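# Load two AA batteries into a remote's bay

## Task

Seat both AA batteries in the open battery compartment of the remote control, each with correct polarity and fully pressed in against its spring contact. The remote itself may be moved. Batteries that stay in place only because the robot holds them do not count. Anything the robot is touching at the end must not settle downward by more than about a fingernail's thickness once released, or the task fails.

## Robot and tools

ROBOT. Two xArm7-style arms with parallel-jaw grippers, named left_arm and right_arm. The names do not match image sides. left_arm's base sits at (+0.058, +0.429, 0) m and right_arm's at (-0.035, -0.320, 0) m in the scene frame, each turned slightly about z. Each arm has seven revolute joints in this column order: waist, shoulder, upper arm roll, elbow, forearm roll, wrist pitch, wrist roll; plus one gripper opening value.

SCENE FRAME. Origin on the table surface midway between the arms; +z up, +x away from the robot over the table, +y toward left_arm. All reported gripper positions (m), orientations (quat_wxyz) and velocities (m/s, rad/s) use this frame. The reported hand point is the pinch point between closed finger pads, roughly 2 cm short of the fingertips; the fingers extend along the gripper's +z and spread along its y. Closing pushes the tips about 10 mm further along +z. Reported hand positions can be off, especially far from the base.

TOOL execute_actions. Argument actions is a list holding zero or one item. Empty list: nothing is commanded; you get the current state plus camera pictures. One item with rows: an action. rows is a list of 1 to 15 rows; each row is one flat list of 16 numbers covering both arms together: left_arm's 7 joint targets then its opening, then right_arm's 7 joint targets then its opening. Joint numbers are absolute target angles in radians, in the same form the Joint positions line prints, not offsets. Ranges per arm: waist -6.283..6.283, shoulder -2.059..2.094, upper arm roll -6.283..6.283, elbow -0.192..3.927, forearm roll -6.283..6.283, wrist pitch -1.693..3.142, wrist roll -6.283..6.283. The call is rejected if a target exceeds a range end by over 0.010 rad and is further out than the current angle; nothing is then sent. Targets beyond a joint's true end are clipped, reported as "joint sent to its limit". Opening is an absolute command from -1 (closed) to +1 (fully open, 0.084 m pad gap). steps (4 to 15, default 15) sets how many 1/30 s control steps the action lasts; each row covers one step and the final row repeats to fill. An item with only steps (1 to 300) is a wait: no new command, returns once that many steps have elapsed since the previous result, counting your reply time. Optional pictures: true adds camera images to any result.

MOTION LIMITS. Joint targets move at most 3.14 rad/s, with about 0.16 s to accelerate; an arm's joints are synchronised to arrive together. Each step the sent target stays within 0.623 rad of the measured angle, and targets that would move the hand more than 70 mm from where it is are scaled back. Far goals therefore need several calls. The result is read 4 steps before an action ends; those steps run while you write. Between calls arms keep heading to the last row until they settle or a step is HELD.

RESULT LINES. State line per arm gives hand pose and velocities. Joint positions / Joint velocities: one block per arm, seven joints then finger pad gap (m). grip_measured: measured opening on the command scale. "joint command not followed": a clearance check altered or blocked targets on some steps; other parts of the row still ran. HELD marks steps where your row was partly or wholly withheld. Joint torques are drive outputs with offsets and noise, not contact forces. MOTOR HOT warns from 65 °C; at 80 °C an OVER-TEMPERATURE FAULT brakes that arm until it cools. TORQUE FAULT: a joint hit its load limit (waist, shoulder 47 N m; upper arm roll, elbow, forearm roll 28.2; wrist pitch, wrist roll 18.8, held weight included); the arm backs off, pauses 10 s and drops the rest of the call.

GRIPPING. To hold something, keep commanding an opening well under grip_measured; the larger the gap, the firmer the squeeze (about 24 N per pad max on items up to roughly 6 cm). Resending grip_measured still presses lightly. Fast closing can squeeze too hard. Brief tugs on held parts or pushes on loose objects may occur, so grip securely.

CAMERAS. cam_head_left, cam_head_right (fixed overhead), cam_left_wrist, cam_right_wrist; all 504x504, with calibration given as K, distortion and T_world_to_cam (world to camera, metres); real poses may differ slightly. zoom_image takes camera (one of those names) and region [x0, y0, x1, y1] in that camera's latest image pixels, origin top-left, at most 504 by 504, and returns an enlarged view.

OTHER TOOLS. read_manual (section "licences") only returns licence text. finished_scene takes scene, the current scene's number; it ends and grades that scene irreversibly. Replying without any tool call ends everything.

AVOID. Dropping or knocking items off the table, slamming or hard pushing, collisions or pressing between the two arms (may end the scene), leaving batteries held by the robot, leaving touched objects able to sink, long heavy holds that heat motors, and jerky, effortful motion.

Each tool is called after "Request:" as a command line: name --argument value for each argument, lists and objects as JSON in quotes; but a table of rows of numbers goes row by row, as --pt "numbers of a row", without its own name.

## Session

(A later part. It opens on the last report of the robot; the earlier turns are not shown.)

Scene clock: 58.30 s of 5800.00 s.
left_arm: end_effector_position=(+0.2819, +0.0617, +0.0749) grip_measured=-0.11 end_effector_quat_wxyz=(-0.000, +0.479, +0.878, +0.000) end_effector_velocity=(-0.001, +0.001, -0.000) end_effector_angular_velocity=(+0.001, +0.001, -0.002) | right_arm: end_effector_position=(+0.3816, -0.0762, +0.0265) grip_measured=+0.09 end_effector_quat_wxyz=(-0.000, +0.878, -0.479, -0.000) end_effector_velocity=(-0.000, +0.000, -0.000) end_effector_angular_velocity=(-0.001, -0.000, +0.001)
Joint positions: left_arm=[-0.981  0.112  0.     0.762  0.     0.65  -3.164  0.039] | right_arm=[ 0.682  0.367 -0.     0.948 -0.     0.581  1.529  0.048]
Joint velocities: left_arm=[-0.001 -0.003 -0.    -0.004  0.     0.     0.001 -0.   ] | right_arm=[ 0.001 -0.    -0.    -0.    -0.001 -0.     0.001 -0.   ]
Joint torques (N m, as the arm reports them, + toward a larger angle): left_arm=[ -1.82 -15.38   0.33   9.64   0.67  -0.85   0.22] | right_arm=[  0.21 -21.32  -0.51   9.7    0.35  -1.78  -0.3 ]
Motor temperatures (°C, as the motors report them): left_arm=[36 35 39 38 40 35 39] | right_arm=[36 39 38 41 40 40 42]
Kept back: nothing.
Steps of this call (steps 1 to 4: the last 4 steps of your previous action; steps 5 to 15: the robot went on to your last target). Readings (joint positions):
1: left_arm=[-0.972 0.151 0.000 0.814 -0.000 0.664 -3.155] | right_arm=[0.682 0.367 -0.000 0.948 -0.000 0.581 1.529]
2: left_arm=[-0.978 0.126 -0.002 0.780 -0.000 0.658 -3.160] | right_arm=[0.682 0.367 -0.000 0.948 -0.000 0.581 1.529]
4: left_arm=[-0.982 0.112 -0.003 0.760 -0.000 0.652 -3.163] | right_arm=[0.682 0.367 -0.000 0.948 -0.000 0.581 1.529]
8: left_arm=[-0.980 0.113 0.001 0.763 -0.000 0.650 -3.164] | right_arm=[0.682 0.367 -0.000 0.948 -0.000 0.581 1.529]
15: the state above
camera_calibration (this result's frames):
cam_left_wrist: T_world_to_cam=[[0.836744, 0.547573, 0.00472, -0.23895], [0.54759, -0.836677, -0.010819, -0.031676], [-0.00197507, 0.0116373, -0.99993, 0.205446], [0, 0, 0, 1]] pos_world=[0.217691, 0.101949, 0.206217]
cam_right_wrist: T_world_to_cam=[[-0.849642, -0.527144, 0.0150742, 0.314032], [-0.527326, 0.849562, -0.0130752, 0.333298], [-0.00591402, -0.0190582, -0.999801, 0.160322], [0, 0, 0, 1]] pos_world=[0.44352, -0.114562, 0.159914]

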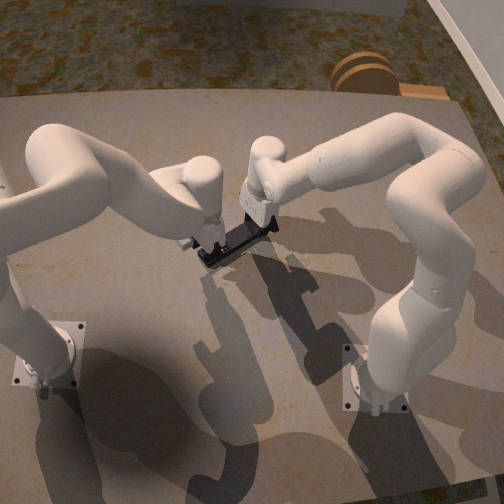

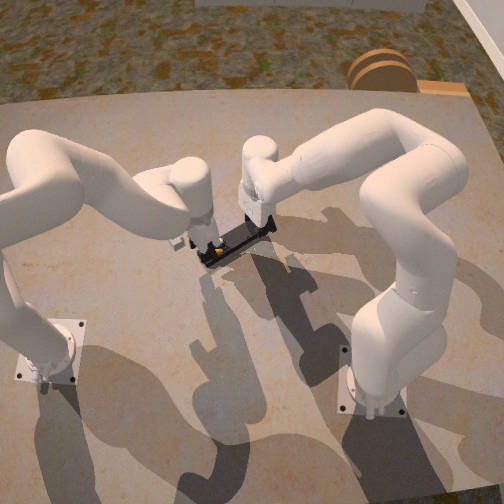

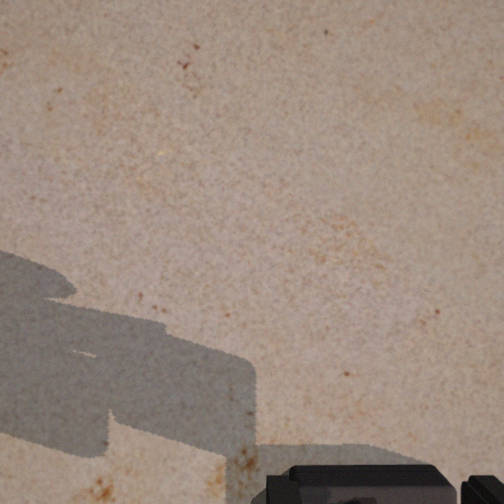

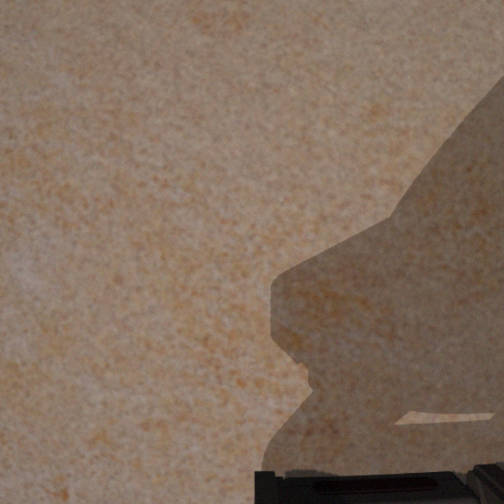

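Request:
zoom_image --camera "cam_left_wrist" --region '[240,420,504,504]'

Request:
execute_actions --actions '[{"rows":[[-0.9807,0.132,0,0.758,0,0.626,-3.164,-0.1,0.6816,0.367,0,0.9484,0,0.5814,1.529,-0.25],[-0.9807,0.15,0,0.7547,0,0.6047,-3.164,-0.1,0.6816,0.367,0,0.9484,0,0.5814,1.529,-0.25],[-0.9807,0.162,0,0.7525,0,0.5905,-3.164,-0.1,0.6816,0.367,0,0.9484,0,0.5814,1.529,-0.25],[-0.9807,0.170,0,0.751,0,0.581,-3.164,-0.1,0.6816,0.367,0,0.9484,0,0.5814,1.529,-0.25],[-0.9807,0.176,0,0.750,0,0.574,-3.164,-0.1,0.6816,0.367,0,0.9484,0,0.5814,1.529,-0.25]],"steps":15}]' --pictures true

Request:
zoom_image --camera "cam_head_right" --region '[170,210,270,285]'

Region (240, 420, 504, 504) of cam_left_wrist's 504x504 image, scaled by 1.909, with more detail than that image has; it fills the top 160 rows of this view, and the rest is white.

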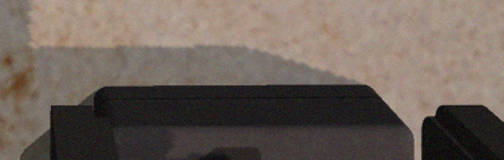

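Scene clock: 59.03 s of 5800.00 s.
left_arm: end_effector_position=(+0.2819, +0.0615, +0.0493) grip_measured=-0.11 end_effector_quat_wxyz=(-0.000, +0.479, +0.878, +0.000) end_effector_velocity=(+0.012, -0.020, +0.022) end_effector_angular_velocity=(-0.058, -0.035, -0.002) | right_arm: end_effector_position=(+0.3816, -0.0762, +0.0265) grip_measured=+0.09 end_effector_quat_wxyz=(-0.000, +0.878, -0.479, -0.000) end_effector_velocity=(-0.000, -0.001, -0.000) end_effector_angular_velocity=(-0.000, +0.001, -0.002)
Joint positions: left_arm=[-0.981  0.176  0.     0.75   0.     0.574 -3.164  0.039] | right_arm=[ 0.682  0.367 -0.     0.948 -0.     0.581  1.529  0.048]
Joint velocities: left_arm=[-0.    -0.026 -0.001  0.03   0.    -0.011  0.001 -0.   ] | right_arm=[-0.001  0.001  0.    -0.     0.001  0.    -0.    -0.   ]
Joint torques (N m, as the arm reports them, + toward a larger angle): left_arm=[ -1.8  -14.81   0.2    8.54   0.4   -0.82   0.15] | right_arm=[  0.46 -21.47  -0.56   9.63   0.4   -1.84  -0.33]
Motor temperatures (°C, as the motors report them): left_arm=[36 35 39 38 40 35 39] | right_arm=[36 39 38 41 40 40 42]
Steps of this call (steps 1 to 11: the robot went on to your last target; steps 12 to 22: the first 11 steps of this action). Readings (joint positions):
12: left_arm=[-0.981 0.112 0.000 0.762 -0.000 0.649 -3.164] | right_arm=[0.682 0.367 -0.000 0.948 -0.000 0.581 1.529]
13: left_arm=[-0.981 0.117 -0.000 0.761 0.000 0.641 -3.164] | right_arm=[0.682 0.367 -0.000 0.948 -0.000 0.581 1.529]
15: left_arm=[-0.981 0.143 -0.000 0.758 0.000 0.609 -3.164] | right_arm=[0.682 0.367 -0.000 0.948 -0.000 0.581 1.529]
19: left_arm=[-0.981 0.178 0.000 0.747 -0.000 0.577 -3.164] | right_arm=[0.682 0.367 -0.000 0.948 -0.000 0.581 1.529]
22: the state above
camera_calibration (this result's frames):
cam_left_wrist: T_world_to_cam=[[0.836825, 0.54745, 0.00471457, -0.238767], [0.547467, -0.836757, -0.0108345, -0.0320487], [-0.00198639, 0.0116476, -0.99993, 0.179805], [0, 0, 0, 1]] pos_world=[0.217709, 0.101802, 0.180571]
cam_right_wrist: T_world_to_cam=[[-0.849642, -0.527144, 0.0150729, 0.314033], [-0.527326, 0.849562, -0.0130748, 0.333298], [-0.00591303, -0.0190573, -0.999801, 0.160322], [0, 0, 0, 1]] pos_world=[0.44352, -0.114561, 0.159914]

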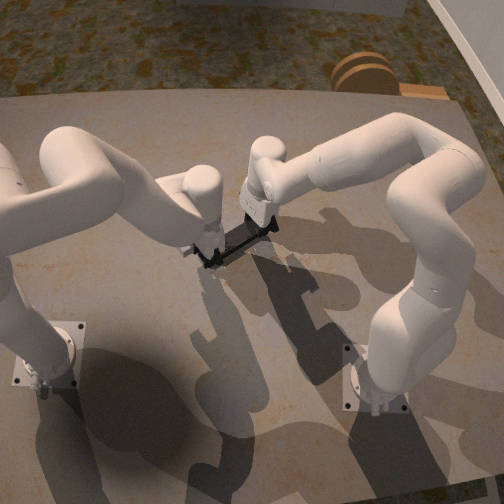

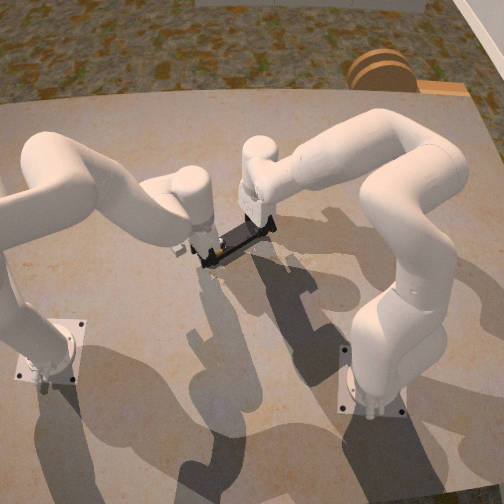

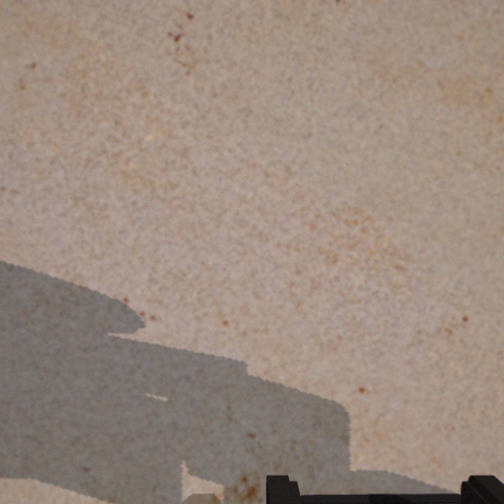

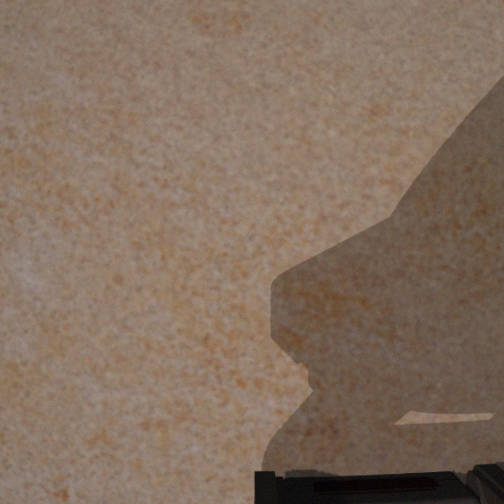

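Region (170, 210, 270, 285) of cam_head_right's 504x504 image, scaled by 5.040, with more detail than that image has; it fills the top 378 rows of this view, and the rest is white.

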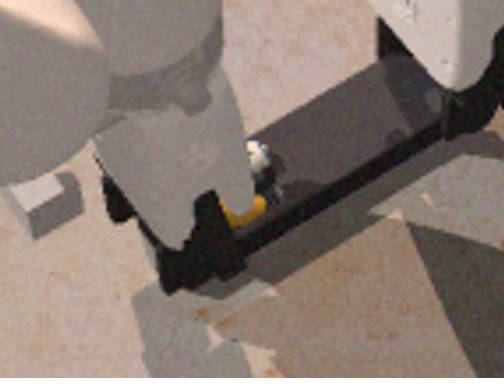

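Request:
execute_actions --actions '[{"rows":[[-0.9885,0.176,0,0.750,0,0.574,-3.172,0.1,0.6816,0.367,0,0.9484,0,0.5814,1.529,-0.25],[-0.9885,0.176,0,0.750,0,0.574,-3.172,0.1,0.6816,0.367,0,0.9484,0,0.5814,1.529,-0.25],[-0.9885,0.176,0,0.750,0,0.574,-3.172,0.1,0.6816,0.367,0,0.9484,0,0.5814,1.529,-0.25],[-0.9885,0.176,0,0.750,0,0.574,-3.172,0.1,0.6816,0.367,0,0.9484,0,0.5814,1.529,-0.25],[-0.9885,0.180,0,0.7492,0,0.569,-3.172,0.1,0.6816,0.367,0,0.9484,0,0.5814,1.529,-0.25],[-0.9885,0.184,0,0.7485,0,0.5645,-3.172,0.1,0.6816,0.367,0,0.9484,0,0.5814,1.529,-0.25],[-0.9885,0.188,0,0.7478,0,0.560,-3.172,0.1,0.6816,0.367,0,0.9484,0,0.5814,1.529,-0.25],[-0.9885,0.190,0,0.7473,0,0.557,-3.172,0.1,0.6816,0.367,0,0.9484,0,0.5814,1.529,-0.25]],"steps":15}]'

Request:
execute_actions --actions '[{"rows":[[-0.9885,0.190,0,0.7473,0,0.557,-3.172,0.0,0.6816,0.367,0,0.9484,0,0.5814,1.529,-0.25],[-0.9885,0.190,0,0.7473,0,0.557,-3.172,-0.1,0.6816,0.367,0,0.9484,0,0.5814,1.529,-0.25],[-0.9885,0.190,0,0.7473,0,0.557,-3.172,-0.2,0.6816,0.367,0,0.9484,0,0.5814,1.529,-0.25],[-0.9885,0.190,0,0.7473,0,0.557,-3.172,-0.3,0.6816,0.367,0,0.9484,0,0.5814,1.529,-0.25],[-0.9885,0.190,0,0.7473,0,0.557,-3.172,-0.38,0.6816,0.367,0,0.9484,0,0.5814,1.529,-0.25],[-0.9885,0.190,0,0.7473,0,0.557,-3.172,-0.46,0.6816,0.367,0,0.9484,0,0.5814,1.529,-0.25],[-0.9885,0.190,0,0.7473,0,0.557,-3.172,-0.54,0.6816,0.367,0,0.9484,0,0.5814,1.529,-0.25],[-0.9885,0.190,0,0.7473,0,0.557,-3.172,-0.6,0.6816,0.367,0,0.9484,0,0.5814,1.529,-0.25],[-0.9885,0.190,0,0.7473,0,0.557,-3.172,-0.66,0.6816,0.367,0,0.9484,0,0.5814,1.529,-0.25],[-0.9885,0.190,0,0.7473,0,0.557,-3.172,-0.72,0.6816,0.367,0,0.9484,0,0.5814,1.529,-0.25],[-0.9885,0.190,0,0.7473,0,0.557,-3.172,-0.78,0.6816,0.367,0,0.9484,0,0.5814,1.529,-0.25]],"steps":15}]'

Request:
execute_actions --actions '[{"steps":6}]' --pictures true

Scene clock: 60.07 s of 5800.00 s.
left_arm: end_effector_position=(+0.2787, +0.0607, +0.0431) grip_measured=+0.09 end_effector_quat_wxyz=(-0.001, +0.479, +0.878, +0.001) end_effector_velocity=(-0.001, +0.001, -0.005) end_effector_angular_velocity=(+0.000, +0.001, +0.001) | right_arm: end_effector_position=(+0.3816, -0.0762, +0.0265) grip_measured=+0.09 end_effector_quat_wxyz=(-0.000, +0.878, -0.479, -0.000) end_effector_velocity=(-0.000, -0.000, -0.000) end_effector_angular_velocity=(+0.000, +0.000, -0.001)
Joint positions: left_arm=[-0.988  0.191  0.     0.746 -0.     0.558 -3.172  0.048] | right_arm=[ 0.682  0.367 -0.     0.948 -0.     0.581  1.529  0.048]
Joint velocities: left_arm=[ 0.     0.012 -0.    -0.004 -0.001 -0.015 -0.     0.   ] | right_arm=[-0.    -0.    -0.    -0.     0.001 -0.    -0.     0.   ]
Joint torques (N m, as the arm reports them, + toward a larger angle): left_arm=[ -2.   -16.89   0.23   9.5    0.6   -0.83   0.21] | right_arm=[  0.27 -21.32  -0.57   9.69   0.44  -1.86  -0.32]
Motor temperatures (°C, as the motors report them): left_arm=[36 35 39 38 40 35 39] | right_arm=[36 39 38 41 40 40 42]
Steps of this call (steps 1 to 4: the last 4 steps of your previous action; steps 5 to 15: the robot went on to your last target; steps 16 to 20: nothing new was sent; steps 21 to 31: the first 11 steps of this action). Readings (joint positions):
21: left_arm=[-0.981 0.176 0.000 0.750 -0.000 0.574 -3.165] | right_arm=[0.682 0.367 -0.000 0.948 -0.000 0.581 1.529]
22: left_arm=[-0.984 0.176 0.001 0.750 -0.000 0.574 -3.168] | right_arm=[0.682 0.367 -0.000 0.948 -0.000 0.581 1.529]
24: left_arm=[-0.988 0.176 -0.000 0.750 0.000 0.574 -3.171] | right_arm=[0.682 0.367 -0.000 0.948 -0.000 0.581 1.529]
28: left_arm=[-0.989 0.184 -0.000 0.749 0.000 0.564 -3.172] | right_arm=[0.682 0.367 -0.000 0.948 -0.000 0.581 1.529]
31: the state above

Scene clock: 60.57 s of 5800.00 s.
left_arm: end_effector_position=(+0.2790, +0.0600, +0.0437) grip_measured=-0.71 end_effector_quat_wxyz=(+0.000, +0.479, +0.878, -0.000) end_effector_velocity=(+0.000, +0.000, -0.000) end_effector_angular_velocity=(-0.000, +0.001, +0.003) | right_arm: end_effector_position=(+0.3816, -0.0762, +0.0265) grip_measured=+0.09 end_effector_quat_wxyz=(+0.000, +0.878, -0.479, -0.000) end_effector_velocity=(+0.000, +0.001, +0.000) end_effector_angular_velocity=(+0.001, -0.001, +0.000)
Joint positions: left_arm=[-0.988  0.19   0.     0.747  0.     0.557 -3.172  0.013] | right_arm=[ 0.682  0.367 -0.     0.948 -0.     0.581  1.529  0.048]
Joint velocities: left_arm=[ 0.001  0.    -0.     0.    -0.001 -0.    -0.    -0.   ] | right_arm=[ 0.001  0.     0.     0.001  0.001 -0.001 -0.     0.   ]
Joint torques (N m, as the arm reports them, + toward a larger angle): left_arm=[ -1.98 -15.45  -0.05   9.04   0.63  -0.83   0.21] | right_arm=[  0.36 -21.31  -0.51   9.73   0.44  -1.82  -0.33]
Motor temperatures (°C, as the motors report them): left_arm=[36 35 39 38 40 35 39] | right_arm=[36 39 38 41 40 40 42]
Steps of this call (steps 1 to 4: the last 4 steps of your previous action; steps 5 to 15: the first 11 steps of this action). Readings (joint positions):
5: left_arm=[-0.988 0.190 0.000 0.748 0.000 0.557 -3.172] | right_arm=[0.682 0.367 -0.000 0.948 -0.000 0.581 1.529]
6: left_arm=[-0.988 0.190 -0.000 0.748 0.000 0.557 -3.172] | right_arm=[0.682 0.367 -0.000 0.948 -0.000 0.581 1.529]
8: left_arm=[-0.988 0.190 0.000 0.747 0.000 0.557 -3.172] | right_arm=[0.682 0.367 -0.000 0.948 -0.000 0.581 1.529]
12: left_arm=[-0.988 0.190 0.000 0.747 0.000 0.557 -3.172] | right_arm=[0.682 0.367 -0.000 0.948 -0.000 0.581 1.529]
15: the state above

Scene clock: 60.77 s of 5800.00 s.
left_arm: end_effector_position=(+0.2790, +0.0600, +0.0437) grip_measured=-0.71 end_effector_quat_wxyz=(+0.000, +0.479, +0.878, -0.000) end_effector_velocity=(+0.000, +0.000, +0.000) end_effector_angular_velocity=(+0.000, -0.000, -0.001) | right_arm: end_effector_position=(+0.3816, -0.0762, +0.0265) grip_measured=+0.09 end_effector_quat_wxyz=(+0.000, +0.878, -0.479, -0.000) end_effector_velocity=(-0.001, -0.000, -0.001) end_effector_angular_velocity=(-0.001, +0.002, -0.001)
Joint positions: left_arm=[-0.988  0.19   0.     0.747  0.     0.557 -3.172  0.013] | right_arm=[ 0.682  0.367 -0.     0.948 -0.     0.581  1.529  0.048]
Joint velocities: left_arm=[ 0.    -0.     0.    -0.     0.     0.     0.001  0.   ] | right_arm=[-0.     0.001  0.    -0.002  0.001 -0.    -0.    -0.   ]
Joint torques (N m, as the arm reports them, + toward a larger angle): left_arm=[ -1.95 -15.84   0.03   8.95   0.65  -0.81   0.17] | right_arm=[  0.29 -21.32  -0.51   9.7    0.43  -1.78  -0.34]
Motor temperatures (°C, as the motors report them): left_arm=[36 35 39 38 40 35 39] | right_arm=[36 39 38 41 40 40 42]
Kept back: nothing.
Steps of this call (steps 1 to 4: the last 4 steps of your previous action; steps 5 to 6: the robot went on to your last target). Readings (joint positions):
1: left_arm=[-0.988 0.190 0.000 0.747 0.000 0.557 -3.172] | right_arm=[0.682 0.367 -0.000 0.948 -0.000 0.581 1.529]
2: left_arm=[-0.988 0.190 0.000 0.747 0.000 0.557 -3.172] | right_arm=[0.682 0.367 -0.000 0.948 -0.000 0.581 1.529]
4: left_arm=[-0.988 0.190 0.000 0.747 0.000 0.557 -3.172] | right_arm=[0.682 0.367 -0.000 0.948 -0.000 0.581 1.529]
6: the state above
camera_calibration (this result's frames):
cam_left_wrist: T_world_to_cam=[[0.836689, 0.547659, 0.00470922, -0.235391], [0.547676, -0.836625, -0.0104824, -0.0318714], [-0.00180095, 0.0113497, -0.999934, 0.174161], [0, 0, 0, 1]] pos_world=[0.214718, 0.100273, 0.174924]
cam_right_wrist: T_world_to_cam=[[-0.849639, -0.527148, 0.0150915, 0.314024], [-0.527331, 0.849559, -0.0130774, 0.333301], [-0.00592738, -0.0190692, -0.999801, 0.160321], [0, 0, 0, 1]] pos_world=[0.443517, -0.114565, 0.159909]

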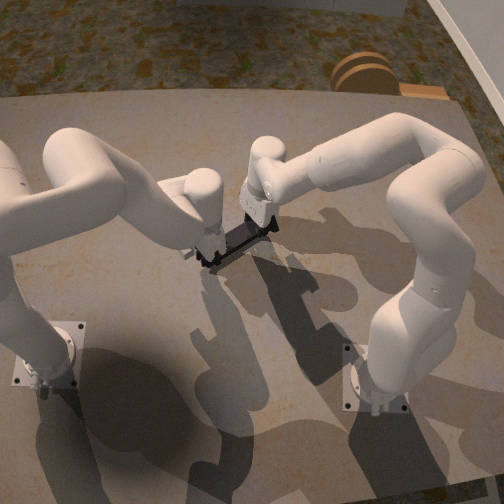

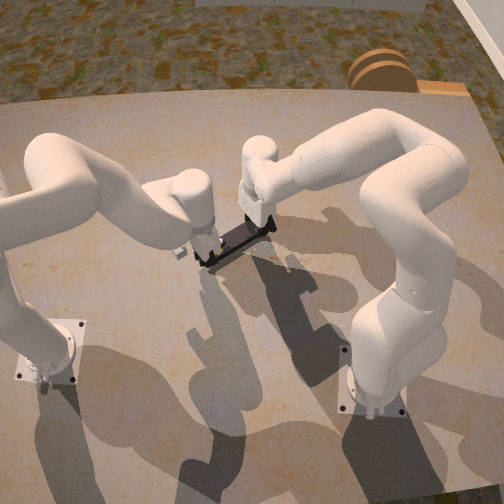

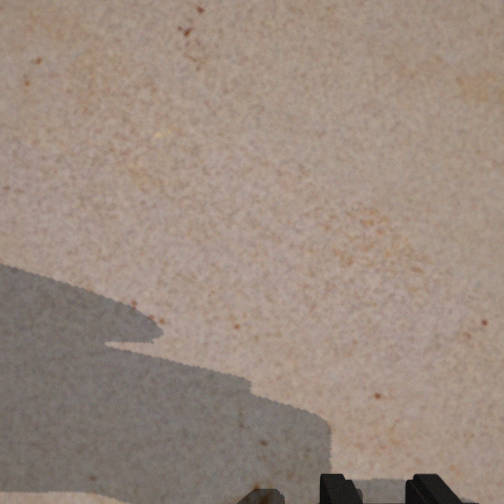

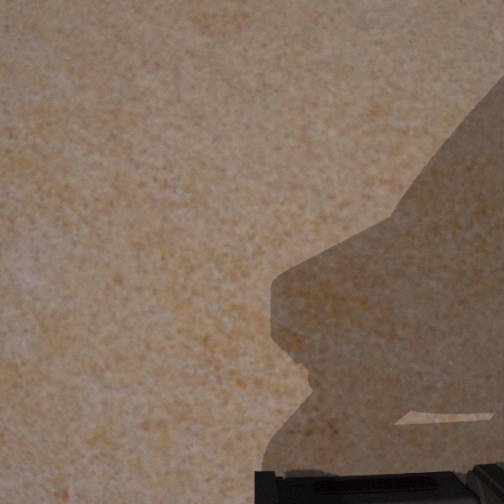

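Request:
execute_actions --actions '[{"rows":[[-0.9885,0.190,0,0.7473,0,0.557,-3.172,-0.9,0.6816,0.367,0,0.9484,0,0.5814,1.529,-0.25],[-0.9885,0.1925,0,0.751,0,0.5585,-3.172,-0.9,0.6816,0.367,0,0.9484,0,0.5814,1.529,-0.25],[-0.9885,0.195,0,0.7545,0,0.5595,-3.172,-0.9,0.6816,0.367,0,0.9484,0,0.5814,1.529,-0.25],[-0.9885,0.1975,0,0.758,0,0.5605,-3.172,-0.9,0.6816,0.367,0,0.9484,0,0.5814,1.529,-0.25],[-0.9885,0.200,0,0.7615,0,0.5615,-3.172,-0.9,0.6816,0.367,0,0.9484,0,0.5814,1.529,-0.25],[-0.9885,0.2025,0,0.765,0,0.5625,-3.172,-0.9,0.6816,0.367,0,0.9484,0,0.5814,1.529,-0.25],[-0.9885,0.205,0,0.769,0,0.564,-3.172,-0.9,0.6816,0.367,0,0.9484,0,0.5814,1.529,-0.25],[-0.9885,0.2075,0,0.7725,0,0.565,-3.172,-0.9,0.6816,0.367,0,0.9484,0,0.5814,1.529,-0.25],[-0.9885,0.210,0,0.776,0,0.566,-3.172,-0.9,0.6816,0.367,0,0.9484,0,0.5814,1.529,-0.25],[-0.9885,0.2125,0,0.7795,0,0.567,-3.172,-0.9,0.6816,0.367,0,0.9484,0,0.5814,1.529,-0.25],[-0.9885,0.2154,0,0.7835,0,0.5681,-3.172,-0.9,0.6816,0.367,0,0.9484,0,0.5814,1.529,-0.25]],"steps":15}]'

Request:
execute_actions --actions '[{"steps":8}]' --pictures true

Request:
zoom_image --camera "cam_head_right" --region '[170,210,270,285]'

Scene clock: 62.57 s of 5800.00 s.
left_arm: end_effector_position=(+0.2827, +0.0537, +0.0436) grip_measured=-0.71 end_effector_quat_wxyz=(-0.001, +0.479, +0.878, +0.000) end_effector_velocity=(+0.015, -0.024, +0.000) end_effector_angular_velocity=(+0.002, +0.000, -0.001) | right_arm: end_effector_position=(+0.3821, -0.0776, +0.0263) grip_measured=+0.09 end_effector_quat_wxyz=(+0.000, +0.877, -0.480, +0.000) end_effector_velocity=(+0.002, -0.004, -0.000) end_effector_angular_velocity=(-0.003, -0.001, -0.005)
Joint positions: left_arm=[-0.988  0.21   0.     0.776 -0.     0.567 -3.172  0.013] | right_arm=[ 0.681  0.367 -0.002  0.948 -0.     0.582  1.529  0.048]
Joint velocities: left_arm=[0.    0.073 0.    0.107 0.001 0.035 0.001 0.   ] | right_arm=[-0.003 -0.    -0.005 -0.001 -0.002  0.    -0.001  0.   ]
Joint torques (N m, as the arm reports them, + toward a larger angle): left_arm=[ -2.01 -14.3    0.23   9.85   0.52  -1.64   0.17] | right_arm=[  3.71 -21.9    2.99  10.11   1.02  -2.06  -0.22]
Motor temperatures (°C, as the motors report them): left_arm=[35 35 39 38 40 35 39] | right_arm=[36 39 38 41 40 40 42]
Steps of this call (steps 1 to 15: the robot went on to your last target; steps 16 to 43: nothing new was sent; steps 44 to 54: the first 11 steps of this action). Readings (joint positions):
44: left_arm=[-0.988 0.190 0.000 0.747 0.000 0.557 -3.172] | right_arm=[0.682 0.367 -0.000 0.948 -0.000 0.581 1.529]
45: left_arm=[-0.988 0.190 0.000 0.748 0.000 0.557 -3.172] | right_arm=[0.682 0.367 -0.000 0.948 -0.000 0.581 1.529]
47: left_arm=[-0.989 0.193 -0.000 0.752 -0.000 0.559 -3.172] | right_arm=[0.682 0.367 -0.000 0.948 -0.000 0.581 1.529]
51: left_arm=[-0.988 0.202 0.000 0.765 -0.000 0.564 -3.172] | right_arm=[0.681 0.367 -0.001 0.948 -0.000 0.581 1.529]
54: the state above

Scene clock: 62.83 s of 5800.00 s.
left_arm: end_effector_position=(+0.2838, +0.0520, +0.0436) grip_measured=-0.71 end_effector_quat_wxyz=(-0.000, +0.479, +0.878, +0.000) end_effector_velocity=(+0.001, -0.002, +0.000) end_effector_angular_velocity=(-0.004, -0.001, +0.001) | right_arm: end_effector_position=(+0.3822, -0.0777, +0.0263) grip_measured=+0.09 end_effector_quat_wxyz=(+0.000, +0.877, -0.480, +0.000) end_effector_velocity=(+0.000, +0.001, +0.001) end_effector_angular_velocity=(+0.002, -0.001, +0.000)
Joint positions: left_arm=[-0.988  0.215  0.     0.783  0.     0.569 -3.172  0.013] | right_arm=[ 0.681  0.367 -0.002  0.948 -0.     0.582  1.529  0.048]
Joint velocities: left_arm=[-0.001  0.002 -0.     0.002 -0.001 -0.004 -0.     0.   ] | right_arm=[ 0.    -0.001  0.002  0.001  0.001  0.     0.001  0.   ]
Joint torques (N m, as the arm reports them, + toward a larger angle): left_arm=[ -2.25 -14.16  -0.18   9.98   0.42  -2.08   0.09] | right_arm=[  6.61 -21.95   5.76  10.46   1.46  -2.28  -0.06]
Motor temperatures (°C, as the motors report them): left_arm=[35 35 39 38 40 35 39] | right_arm=[36 39 38 41 40 40 42]
Kept back: nothing.
Steps of this call (steps 1 to 4: the last 4 steps of your previous action; steps 5 to 8: the robot went on to your last target). Readings (joint positions):
1: left_arm=[-0.988 0.212 0.000 0.779 -0.000 0.569 -3.172] | right_arm=[0.681 0.367 -0.002 0.948 -0.000 0.582 1.529]
2: left_arm=[-0.988 0.214 0.000 0.782 -0.000 0.569 -3.172] | right_arm=[0.681 0.367 -0.002 0.948 -0.000 0.582 1.529]
4: left_arm=[-0.988 0.214 0.000 0.783 0.000 0.569 -3.172] | right_arm=[0.680 0.367 -0.002 0.948 -0.000 0.582 1.529]
8: the state above
camera_calibration (this result's frames):
cam_left_wrist: T_world_to_cam=[[0.836649, 0.547719, 0.00475777, -0.23506], [0.547735, -0.836575, -0.0113881, -0.0411739], [-0.00225724, 0.0121338, -0.999924, 0.174281], [0, 0, 0, 1]] pos_world=[0.219609, 0.0921873, 0.174917]
cam_right_wrist: T_world_to_cam=[[-0.850898, -0.525097, 0.0157023, 0.314398], [-0.525297, 0.850805, -0.0139318, 0.334178], [-0.00604403, -0.0201029, -0.99978, 0.160089], [0, 0, 0, 1]] pos_world=[0.444031, -0.116013, 0.159773]

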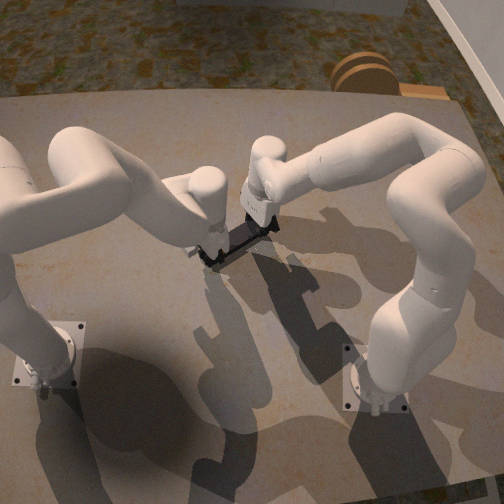

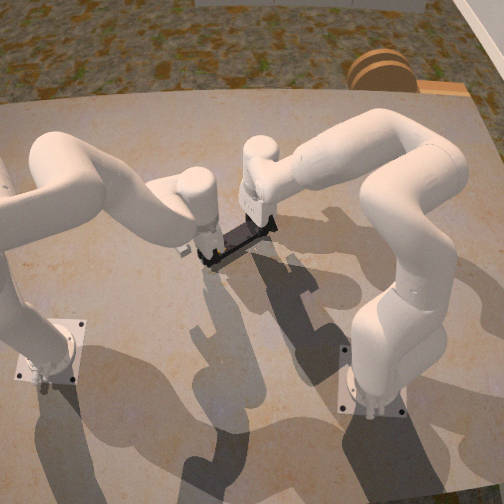

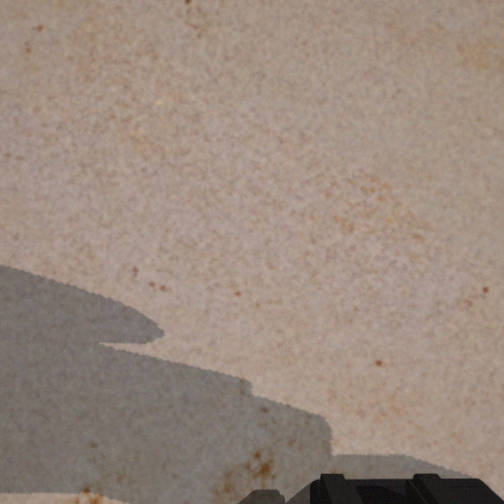

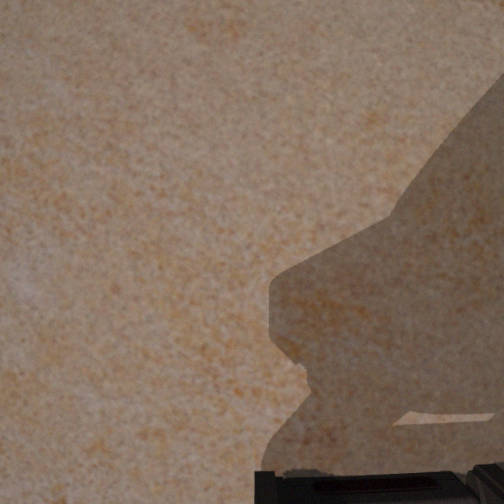

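Region (170, 210, 270, 285) of cam_head_right's 504x504 image, scaled by 5.040, with more detail than that image has; it fills the top 378 rows of this view, and the rest is white.

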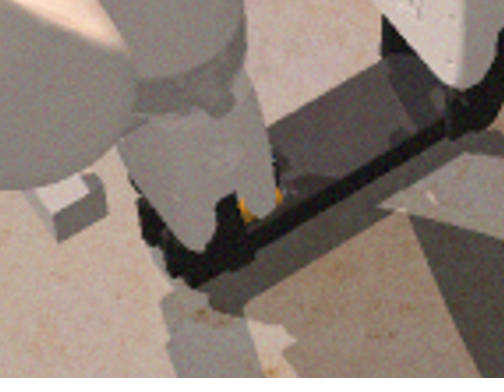

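Request:
execute_actions --actions '[{"rows":[[-0.9885,0.2165,0,0.785,0,0.5685,-3.172,-0.9,0.6816,0.367,0,0.9484,0,0.5814,1.529,-0.25],[-0.9885,0.2177,0,0.787,0,0.5693,-3.172,-0.9,0.6816,0.367,0,0.9484,0,0.5814,1.529,-0.25],[-0.9885,0.219,0,0.789,0,0.570,-3.172,-0.9,0.6816,0.367,0,0.9484,0,0.5814,1.529,-0.25],[-0.9885,0.2205,0,0.791,0,0.5705,-3.172,-0.9,0.6816,0.367,0,0.9484,0,0.5814,1.529,-0.25],[-0.9885,0.2205,0,0.791,0,0.5705,-3.172,-0.9,0.6816,0.367,0,0.9484,0,0.5814,1.529,-0.25],[-0.9885,0.2205,0,0.791,0,0.5705,-3.172,-0.9,0.6816,0.367,0,0.9484,0,0.5814,1.529,-0.25],[-0.9885,0.222,0,0.7907,0,0.5687,-3.172,-0.9,0.6816,0.367,0,0.9484,0,0.5814,1.529,-0.25],[-0.9885,0.2235,0,0.7904,0,0.5669,-3.172,-0.9,0.6816,0.367,0,0.9484,0,0.5814,1.529,-0.25],[-0.9885,0.225,0,0.7902,0,0.5652,-3.172,-0.9,0.6816,0.367,0,0.9484,0,0.5814,1.529,-0.25]],"steps":15}]'

Request:
execute_actions --actions '[{"steps":6}]'

Scene clock: 63.90 s of 5800.00 s.
left_arm: end_effector_position=(+0.2848, +0.0501, +0.0433) grip_measured=-0.70 end_effector_quat_wxyz=(+0.000, +0.479, +0.878, -0.000) end_effector_velocity=(+0.000, -0.005, -0.001) end_effector_angular_velocity=(-0.012, -0.006, -0.003) | right_arm: end_effector_position=(+0.3819, -0.0770, +0.0263) grip_measured=+0.09 end_effector_quat_wxyz=(+0.000, +0.877, -0.480, +0.000) end_effector_velocity=(+0.001, -0.004, +0.000) end_effector_angular_velocity=(-0.002, +0.000, -0.006)
Joint positions: left_arm=[-0.989  0.221 -0.     0.79  -0.     0.569 -3.172  0.013] | right_arm=[ 0.681  0.367 -0.001  0.948 -0.     0.581  1.529  0.048]
Joint velocities: left_arm=[-0.002  0.006 -0.002  0.002 -0.001 -0.018 -0.    -0.   ] | right_arm=[-0.003 -0.001 -0.005 -0.001 -0.001  0.002 -0.001  0.   ]
Joint torques (N m, as the arm reports them, + toward a larger angle): left_arm=[-2.64 -7.44 -0.29 10.34  0.41 -4.28  0.17] | right_arm=[ 13.32 -22.47  12.77  10.52   2.23  -2.27   0.09]
Motor temperatures (°C, as the motors report them): left_arm=[35 35 39 38 40 36 39] | right_arm=[36 39 38 41 40 40 42]
Steps of this call (steps 1 to 15: the robot went on to your last target; steps 16 to 21: nothing new was sent; steps 22 to 32: the first 11 steps of this action). Readings (joint positions):
22: left_arm=[-0.988 0.215 0.000 0.784 0.000 0.568 -3.172] | right_arm=[0.681 0.367 -0.001 0.948 -0.000 0.581 1.529]
23: left_arm=[-0.988 0.216 0.000 0.784 0.000 0.569 -3.172] | right_arm=[0.681 0.367 -0.001 0.948 -0.000 0.581 1.529]
25: left_arm=[-0.988 0.218 0.000 0.787 0.000 0.570 -3.172] | right_arm=[0.681 0.367 -0.001 0.948 -0.000 0.581 1.529]
29: left_arm=[-0.988 0.220 0.000 0.790 0.000 0.572 -3.172] | right_arm=[0.681 0.367 -0.001 0.948 -0.000 0.581 1.529]
32: the state above

Scene clock: 64.10 s of 5800.00 s.
left_arm: end_effector_position=(+0.2849, +0.0498, +0.0431) grip_measured=-0.70 end_effector_quat_wxyz=(+0.000, +0.479, +0.878, -0.000) end_effector_velocity=(-0.001, +0.001, -0.001) end_effector_angular_velocity=(+0.006, +0.003, -0.001) | right_arm: end_effector_position=(+0.3819, -0.0772, +0.0263) grip_measured=+0.09 end_effector_quat_wxyz=(+0.000, +0.877, -0.480, +0.000) end_effector_velocity=(-0.001, -0.000, -0.001) end_effector_angular_velocity=(-0.001, +0.002, +0.001)
Joint positions: left_arm=[-0.989  0.222 -0.     0.791 -0.     0.568 -3.172  0.013] | right_arm=[ 0.681  0.367 -0.001  0.948 -0.     0.582  1.529  0.048]
Joint velocities: left_arm=[-0.001  0.004  0.     0.002  0.001  0.004 -0.     0.   ] | right_arm=[-0.     0.     0.001 -0.002 -0.001  0.     0.     0.   ]
Joint torques (N m, as the arm reports them, + toward a larger angle): left_arm=[-2.45 -5.38 -0.22 10.02  0.66 -4.89  0.  ] | right_arm=[ 14.47 -22.59  14.12  10.79   2.52  -2.31   0.12]
Motor temperatures (°C, as the motors report them): left_arm=[35 35 39 38 40 36 39] | right_arm=[36 39 38 41 40 40 42]
Kept back: nothing.
Steps of this call (steps 1 to 4: the last 4 steps of your previous action; steps 5 to 6: the robot went on to your last target). Readings (joint positions):
1: left_arm=[-0.989 0.221 -0.000 0.790 -0.000 0.569 -3.172] | right_arm=[0.681 0.367 -0.001 0.948 -0.000 0.581 1.529]
2: left_arm=[-0.989 0.221 -0.000 0.790 -0.000 0.568 -3.172] | right_arm=[0.681 0.367 -0.001 0.948 -0.000 0.581 1.529]
4: left_arm=[-0.989 0.221 -0.000 0.790 -0.000 0.568 -3.172] | right_arm=[0.681 0.367 -0.001 0.948 -0.000 0.582 1.529]
6: the state above

Request:
execute_actions --actions '[{"rows":[[-0.9885,0.2175,0,0.785,0,0.5675,-3.172,-0.9,0.6816,0.367,0,0.9484,0,0.5814,1.529,-0.25]],"steps":10}]' --pictures true

Request:
zoom_image --camera "cam_head_left" --region '[180,220,260,280]'

Scene clock: 64.50 s of 5800.00 s.
left_arm: end_effector_position=(+0.2846, +0.0503, +0.0431) grip_measured=-0.70 end_effector_quat_wxyz=(+0.001, +0.479, +0.878, -0.001) end_effector_velocity=(+0.000, +0.001, -0.000) end_effector_angular_velocity=(+0.000, -0.001, -0.002) | right_arm: end_effector_position=(+0.3819, -0.0769, +0.0265) grip_measured=+0.09 end_effector_quat_wxyz=(+0.000, +0.877, -0.480, +0.000) end_effector_velocity=(-0.000, +0.000, -0.000) end_effector_angular_velocity=(+0.000, -0.000, +0.002)
Joint positions: left_arm=[-0.989  0.219 -0.     0.787 -0.     0.565 -3.172  0.013] | right_arm=[ 0.681  0.367 -0.001  0.948 -0.     0.582  1.529  0.048]
Joint velocities: left_arm=[ 0.001 -0.002  0.    -0.003  0.002 -0.001  0.001 -0.   ] | right_arm=[ 0.     0.     0.001  0.    -0.    -0.001 -0.     0.   ]
Joint torques (N m, as the arm reports them, + toward a larger angle): left_arm=[-2.5  -8.59 -0.13  8.22  0.65 -2.53  0.23] | right_arm=[ 16.72 -22.62  16.23  10.87   2.84  -2.61   0.15]
Motor temperatures (°C, as the motors report them): left_arm=[35 35 39 38 40 36 39] | right_arm=[36 39 38 41 40 40 42]
Steps of this call (steps 1 to 6: the robot went on to your last target; steps 7 to 12: the first 6 steps of this action). Readings (joint positions):
7: left_arm=[-0.989 0.222 -0.000 0.791 -0.000 0.569 -3.172] | right_arm=[0.681 0.367 -0.001 0.948 -0.000 0.582 1.529]
8: left_arm=[-0.989 0.220 -0.000 0.789 -0.000 0.568 -3.172] | right_arm=[0.681 0.367 -0.001 0.948 -0.000 0.582 1.529]
10: left_arm=[-0.989 0.220 -0.000 0.787 -0.000 0.566 -3.172] | right_arm=[0.681 0.367 -0.001 0.948 -0.000 0.582 1.529]
12: the state above
camera_calibration (this result's frames):
cam_left_wrist: T_world_to_cam=[[0.836769, 0.547536, 0.00458224, -0.234846], [0.547555, -0.836728, -0.00840963, -0.0430737], [-0.000770493, 0.00954595, -0.999954, 0.173497], [0, 0, 0, 1]] pos_world=[0.220231, 0.0908893, 0.174203]
cam_right_wrist: T_world_to_cam=[[-0.850233, -0.526186, 0.0152157, 0.314259], [-0.526374, 0.850146, -0.013505, 0.333742], [-0.00582938, -0.0194916, -0.999793, 0.160253], [0, 0, 0, 1]] pos_world=[0.443801, -0.115247, 0.159945]

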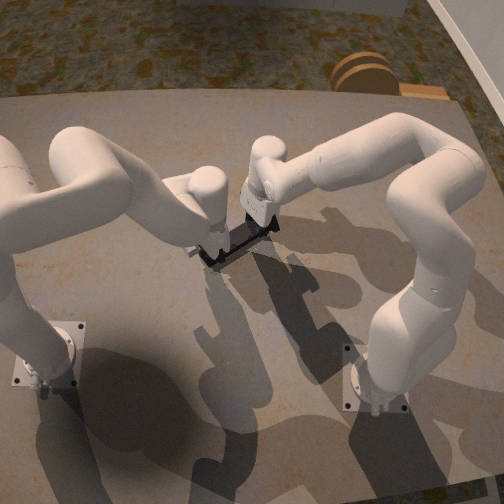

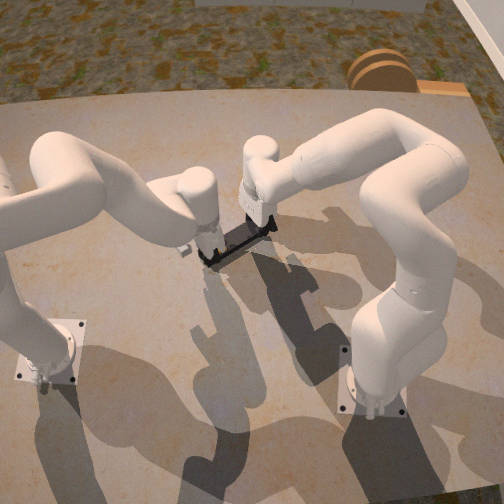

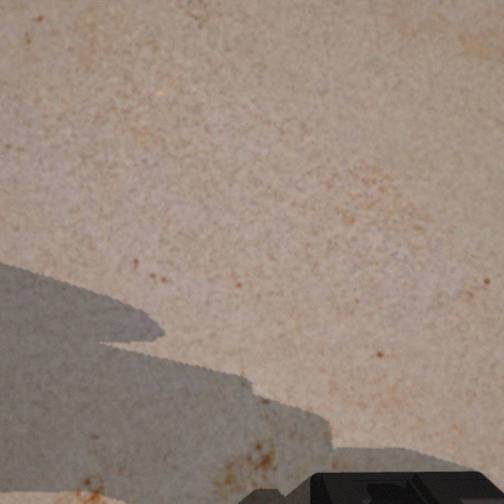

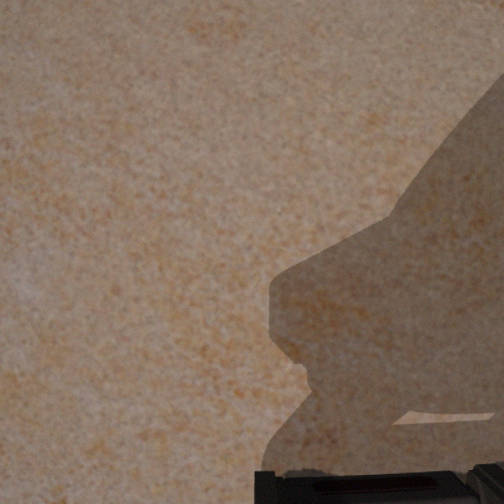

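Region (180, 220, 260, 280) of cam_head_left's 504x504 image, scaled by 6.300, with more detail than that image has; it fills the top 378 rows of this view, and the rest is white.

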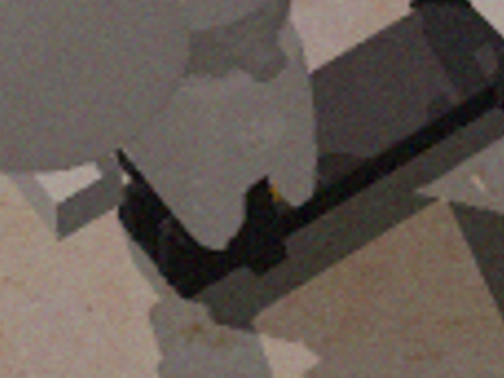

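Request:
execute_actions --actions '[{"rows":[[-0.9885,0.213,0,0.785,0,0.572,-3.172,-0.72,0.6816,0.367,0,0.9484,0,0.5814,1.529,-0.25],[-0.9885,0.213,0,0.785,0,0.572,-3.172,-0.68,0.6816,0.367,0,0.9484,0,0.5814,1.529,-0.25],[-0.9885,0.213,0,0.785,0,0.572,-3.172,-0.65,0.6816,0.367,0,0.9484,0,0.5814,1.529,-0.25],[-0.9885,0.213,0,0.785,0,0.572,-3.172,-0.62,0.6816,0.367,0,0.9484,0,0.5814,1.529,-0.25],[-0.9885,0.213,0,0.785,0,0.572,-3.172,-0.58,0.6816,0.367,0,0.9484,0,0.5814,1.529,-0.25],[-0.9885,0.213,0,0.785,0,0.572,-3.172,-0.54,0.6816,0.367,0,0.9484,0,0.5814,1.529,-0.25],[-0.9885,0.20,0,0.787,0,0.587,-3.172,-0.5,0.6816,0.367,0,0.9484,0,0.5814,1.529,-0.25],[-0.9885,0.17,0,0.79,0,0.62,-3.172,-0.5,0.6816,0.367,0,0.9484,0,0.5814,1.529,-0.25],[-0.9885,0.13,0,0.795,0,0.665,-3.172,-0.5,0.6816,0.367,0,0.9484,0,0.5814,1.529,-0.25],[-0.9885,0.07,0,0.74,0,0.67,-3.172,-0.5,0.6816,0.367,0,0.9484,0,0.5814,1.529,-0.25]],"steps":15}]'

Request:
execute_actions --actions '[{"steps":10}]' --pictures true

Request:
zoom_image --camera "cam_left_wrist" --region '[200,254,450,504]'

Scene clock: 65.40 s of 5800.00 s.
left_arm: end_effector_position=(+0.2812, +0.0560, +0.0665) grip_measured=-0.52 end_effector_quat_wxyz=(-0.004, +0.479, +0.878, +0.002) end_effector_velocity=(-0.003, +0.014, +0.368) end_effector_angular_velocity=(-0.277, -0.166, +0.012) | right_arm: end_effector_position=(+0.3791, -0.0714, +0.0268) grip_measured=+0.09 end_effector_quat_wxyz=(-0.001, +0.880, -0.476, -0.001) end_effector_velocity=(+0.018, -0.034, -0.001) end_effector_angular_velocity=(-0.020, -0.006, -0.064)
Joint positions: left_arm=[-0.989  0.149 -0.     0.782 -0.     0.641 -3.172  0.021] | right_arm=[0.685 0.367 0.006 0.949 0.001 0.581 1.529 0.048]
Joint velocities: left_arm=[ 0.005 -1.079  0.007 -0.17  -0.002  0.586  0.001  0.   ] | right_arm=[-0.024  0.001 -0.049 -0.002 -0.005  0.001 -0.001  0.   ]
Joint torques (N m, as the arm reports them, + toward a larger angle): left_arm=[ -2.43 -21.99  -0.2    8.3    0.72  -1.31   0.1 ] | right_arm=[ -0.13 -21.36  -0.49   9.88   0.38  -1.89  -0.35]
Motor temperatures (°C, as the motors report them): left_arm=[35 35 39 38 40 36 39] | right_arm=[36 39 38 41 40 40 42]
Steps of this call (steps 1 to 4: the last 4 steps of your previous action; steps 5 to 15: the robot went on to your last target; step 16: nothing new was sent; steps 17 to 27: the first 11 steps of this action). Readings (joint positions):
17: left_arm=[-0.988 0.218 0.000 0.785 0.000 0.568 -3.172] | right_arm=[0.682 0.367 0.000 0.949 0.000 0.581 1.529]
18: left_arm=[-0.988 0.216 0.000 0.785 0.000 0.569 -3.172] | right_arm=[0.682 0.367 0.001 0.949 0.000 0.581 1.529]
20: left_arm=[-0.988 0.216 0.000 0.784 0.000 0.570 -3.172] | right_arm=[0.683 0.367 0.003 0.949 0.001 0.581 1.529]
24: left_arm=[-0.989 0.212 -0.001 0.785 -0.000 0.577 -3.172] | right_arm=[0.687 0.367 0.010 0.949 0.002 0.581 1.530]
27: the state above

Scene clock: 65.73 s of 5800.00 s.
left_arm: end_effector_position=(+0.2747, +0.0671, +0.0827) grip_measured=-0.52 end_effector_quat_wxyz=(-0.001, +0.479, +0.878, +0.001) end_effector_velocity=(+0.005, -0.009, +0.011) end_effector_angular_velocity=(-0.026, -0.015, -0.001) | right_arm: end_effector_position=(+0.3814, -0.0757, +0.0266) grip_measured=+0.09 end_effector_quat_wxyz=(-0.000, +0.878, -0.479, -0.000) end_effector_velocity=(+0.001, -0.003, -0.000) end_effector_angular_velocity=(-0.001, +0.000, -0.007)
Joint positions: left_arm=[-0.988  0.072  0.     0.739 -0.     0.67  -3.172  0.021] | right_arm=[0.682 0.367 0.001 0.948 0.    0.581 1.529 0.048]
Joint velocities: left_arm=[ 0.001 -0.01  -0.001  0.018  0.    -0.003  0.001 -0.   ] | right_arm=[-0.003  0.001 -0.004 -0.     0.001 -0.    -0.    -0.   ]
Joint torques (N m, as the arm reports them, + toward a larger angle): left_arm=[ -1.95 -15.07   0.39   9.51   0.68  -0.9    0.13] | right_arm=[  0.35 -21.31  -0.63   9.67   0.34  -1.8   -0.4 ]
Motor temperatures (°C, as the motors report them): left_arm=[35 35 39 38 40 36 39] | right_arm=[36 39 38 41 40 40 42]
Kept back: nothing.
Steps of this call (steps 1 to 4: the last 4 steps of your previous action; steps 5 to 10: the robot went on to your last target). Readings (joint positions):
1: left_arm=[-0.989 0.112 -0.000 0.772 0.000 0.655 -3.172] | right_arm=[0.685 0.367 0.005 0.949 0.001 0.581 1.529]
2: left_arm=[-0.989 0.084 -0.000 0.760 0.000 0.662 -3.172] | right_arm=[0.684 0.367 0.004 0.949 0.001 0.581 1.529]
4: left_arm=[-0.989 0.068 -0.000 0.744 0.000 0.668 -3.172] | right_arm=[0.683 0.367 0.002 0.949 0.000 0.581 1.529]
8: left_arm=[-0.988 0.072 0.000 0.738 -0.000 0.670 -3.172] | right_arm=[0.682 0.367 0.001 0.949 0.000 0.581 1.529]
10: the state above
camera_calibration (this result's frames):
cam_left_wrist: T_world_to_cam=[[0.836677, 0.547676, 0.00482039, -0.235919], [0.547687, -0.836575, -0.0134682, -0.0229142], [-0.00334359, 0.0139086, -0.999898, 0.21336], [0, 0, 0, 1]] pos_world=[0.210651, 0.10707, 0.214167]
cam_right_wrist: T_world_to_cam=[[-0.849159, -0.527929, 0.0148509, 0.313882], [-0.528105, 0.849082, -0.0127987, 0.332992], [-0.00585285, -0.018711, -0.999808, 0.160414], [0, 0, 0, 1]] pos_world=[0.443329, -0.114028, 0.159984]

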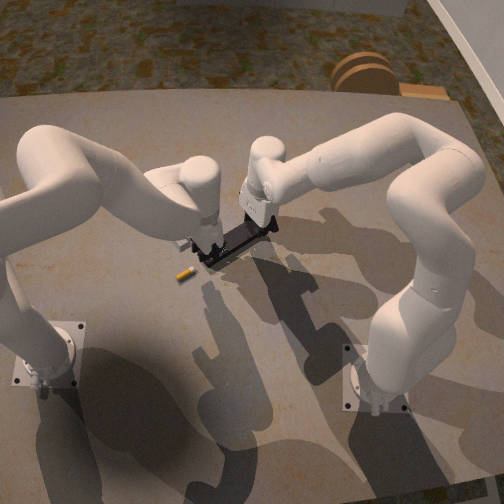

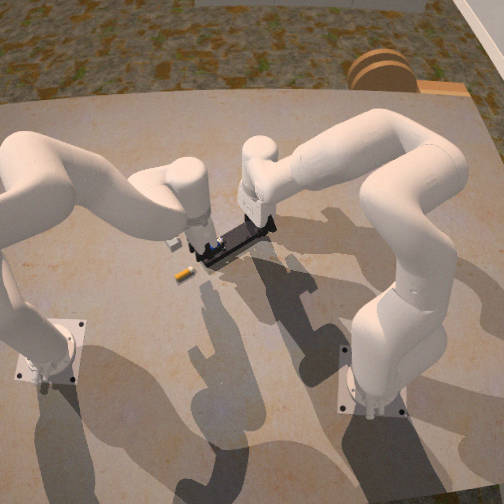

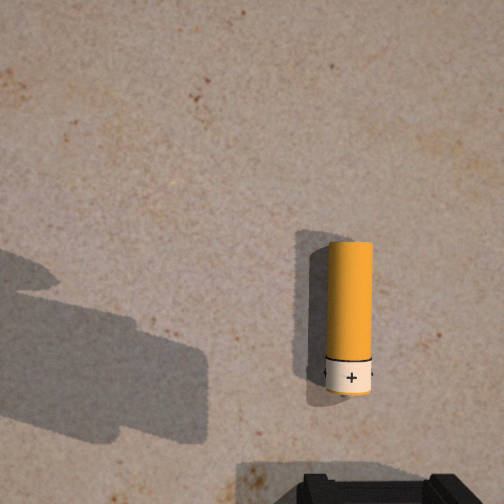

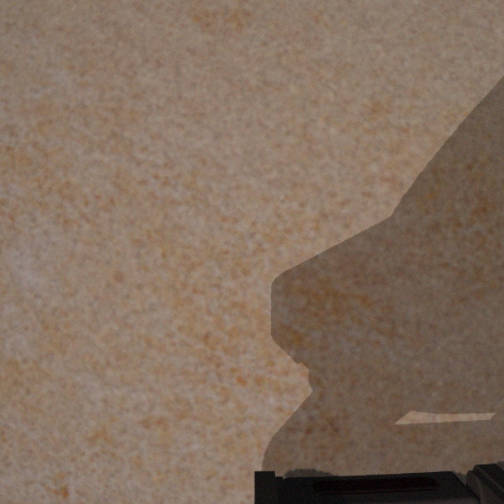

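Region (200, 254, 450, 504) of cam_left_wrist's 504x504 image, scaled by 2.016, with more detail than that image has.

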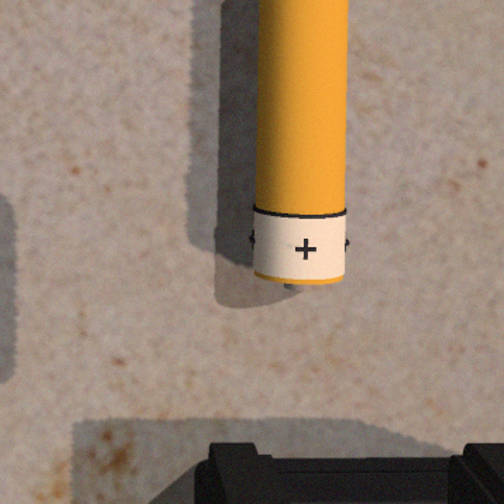

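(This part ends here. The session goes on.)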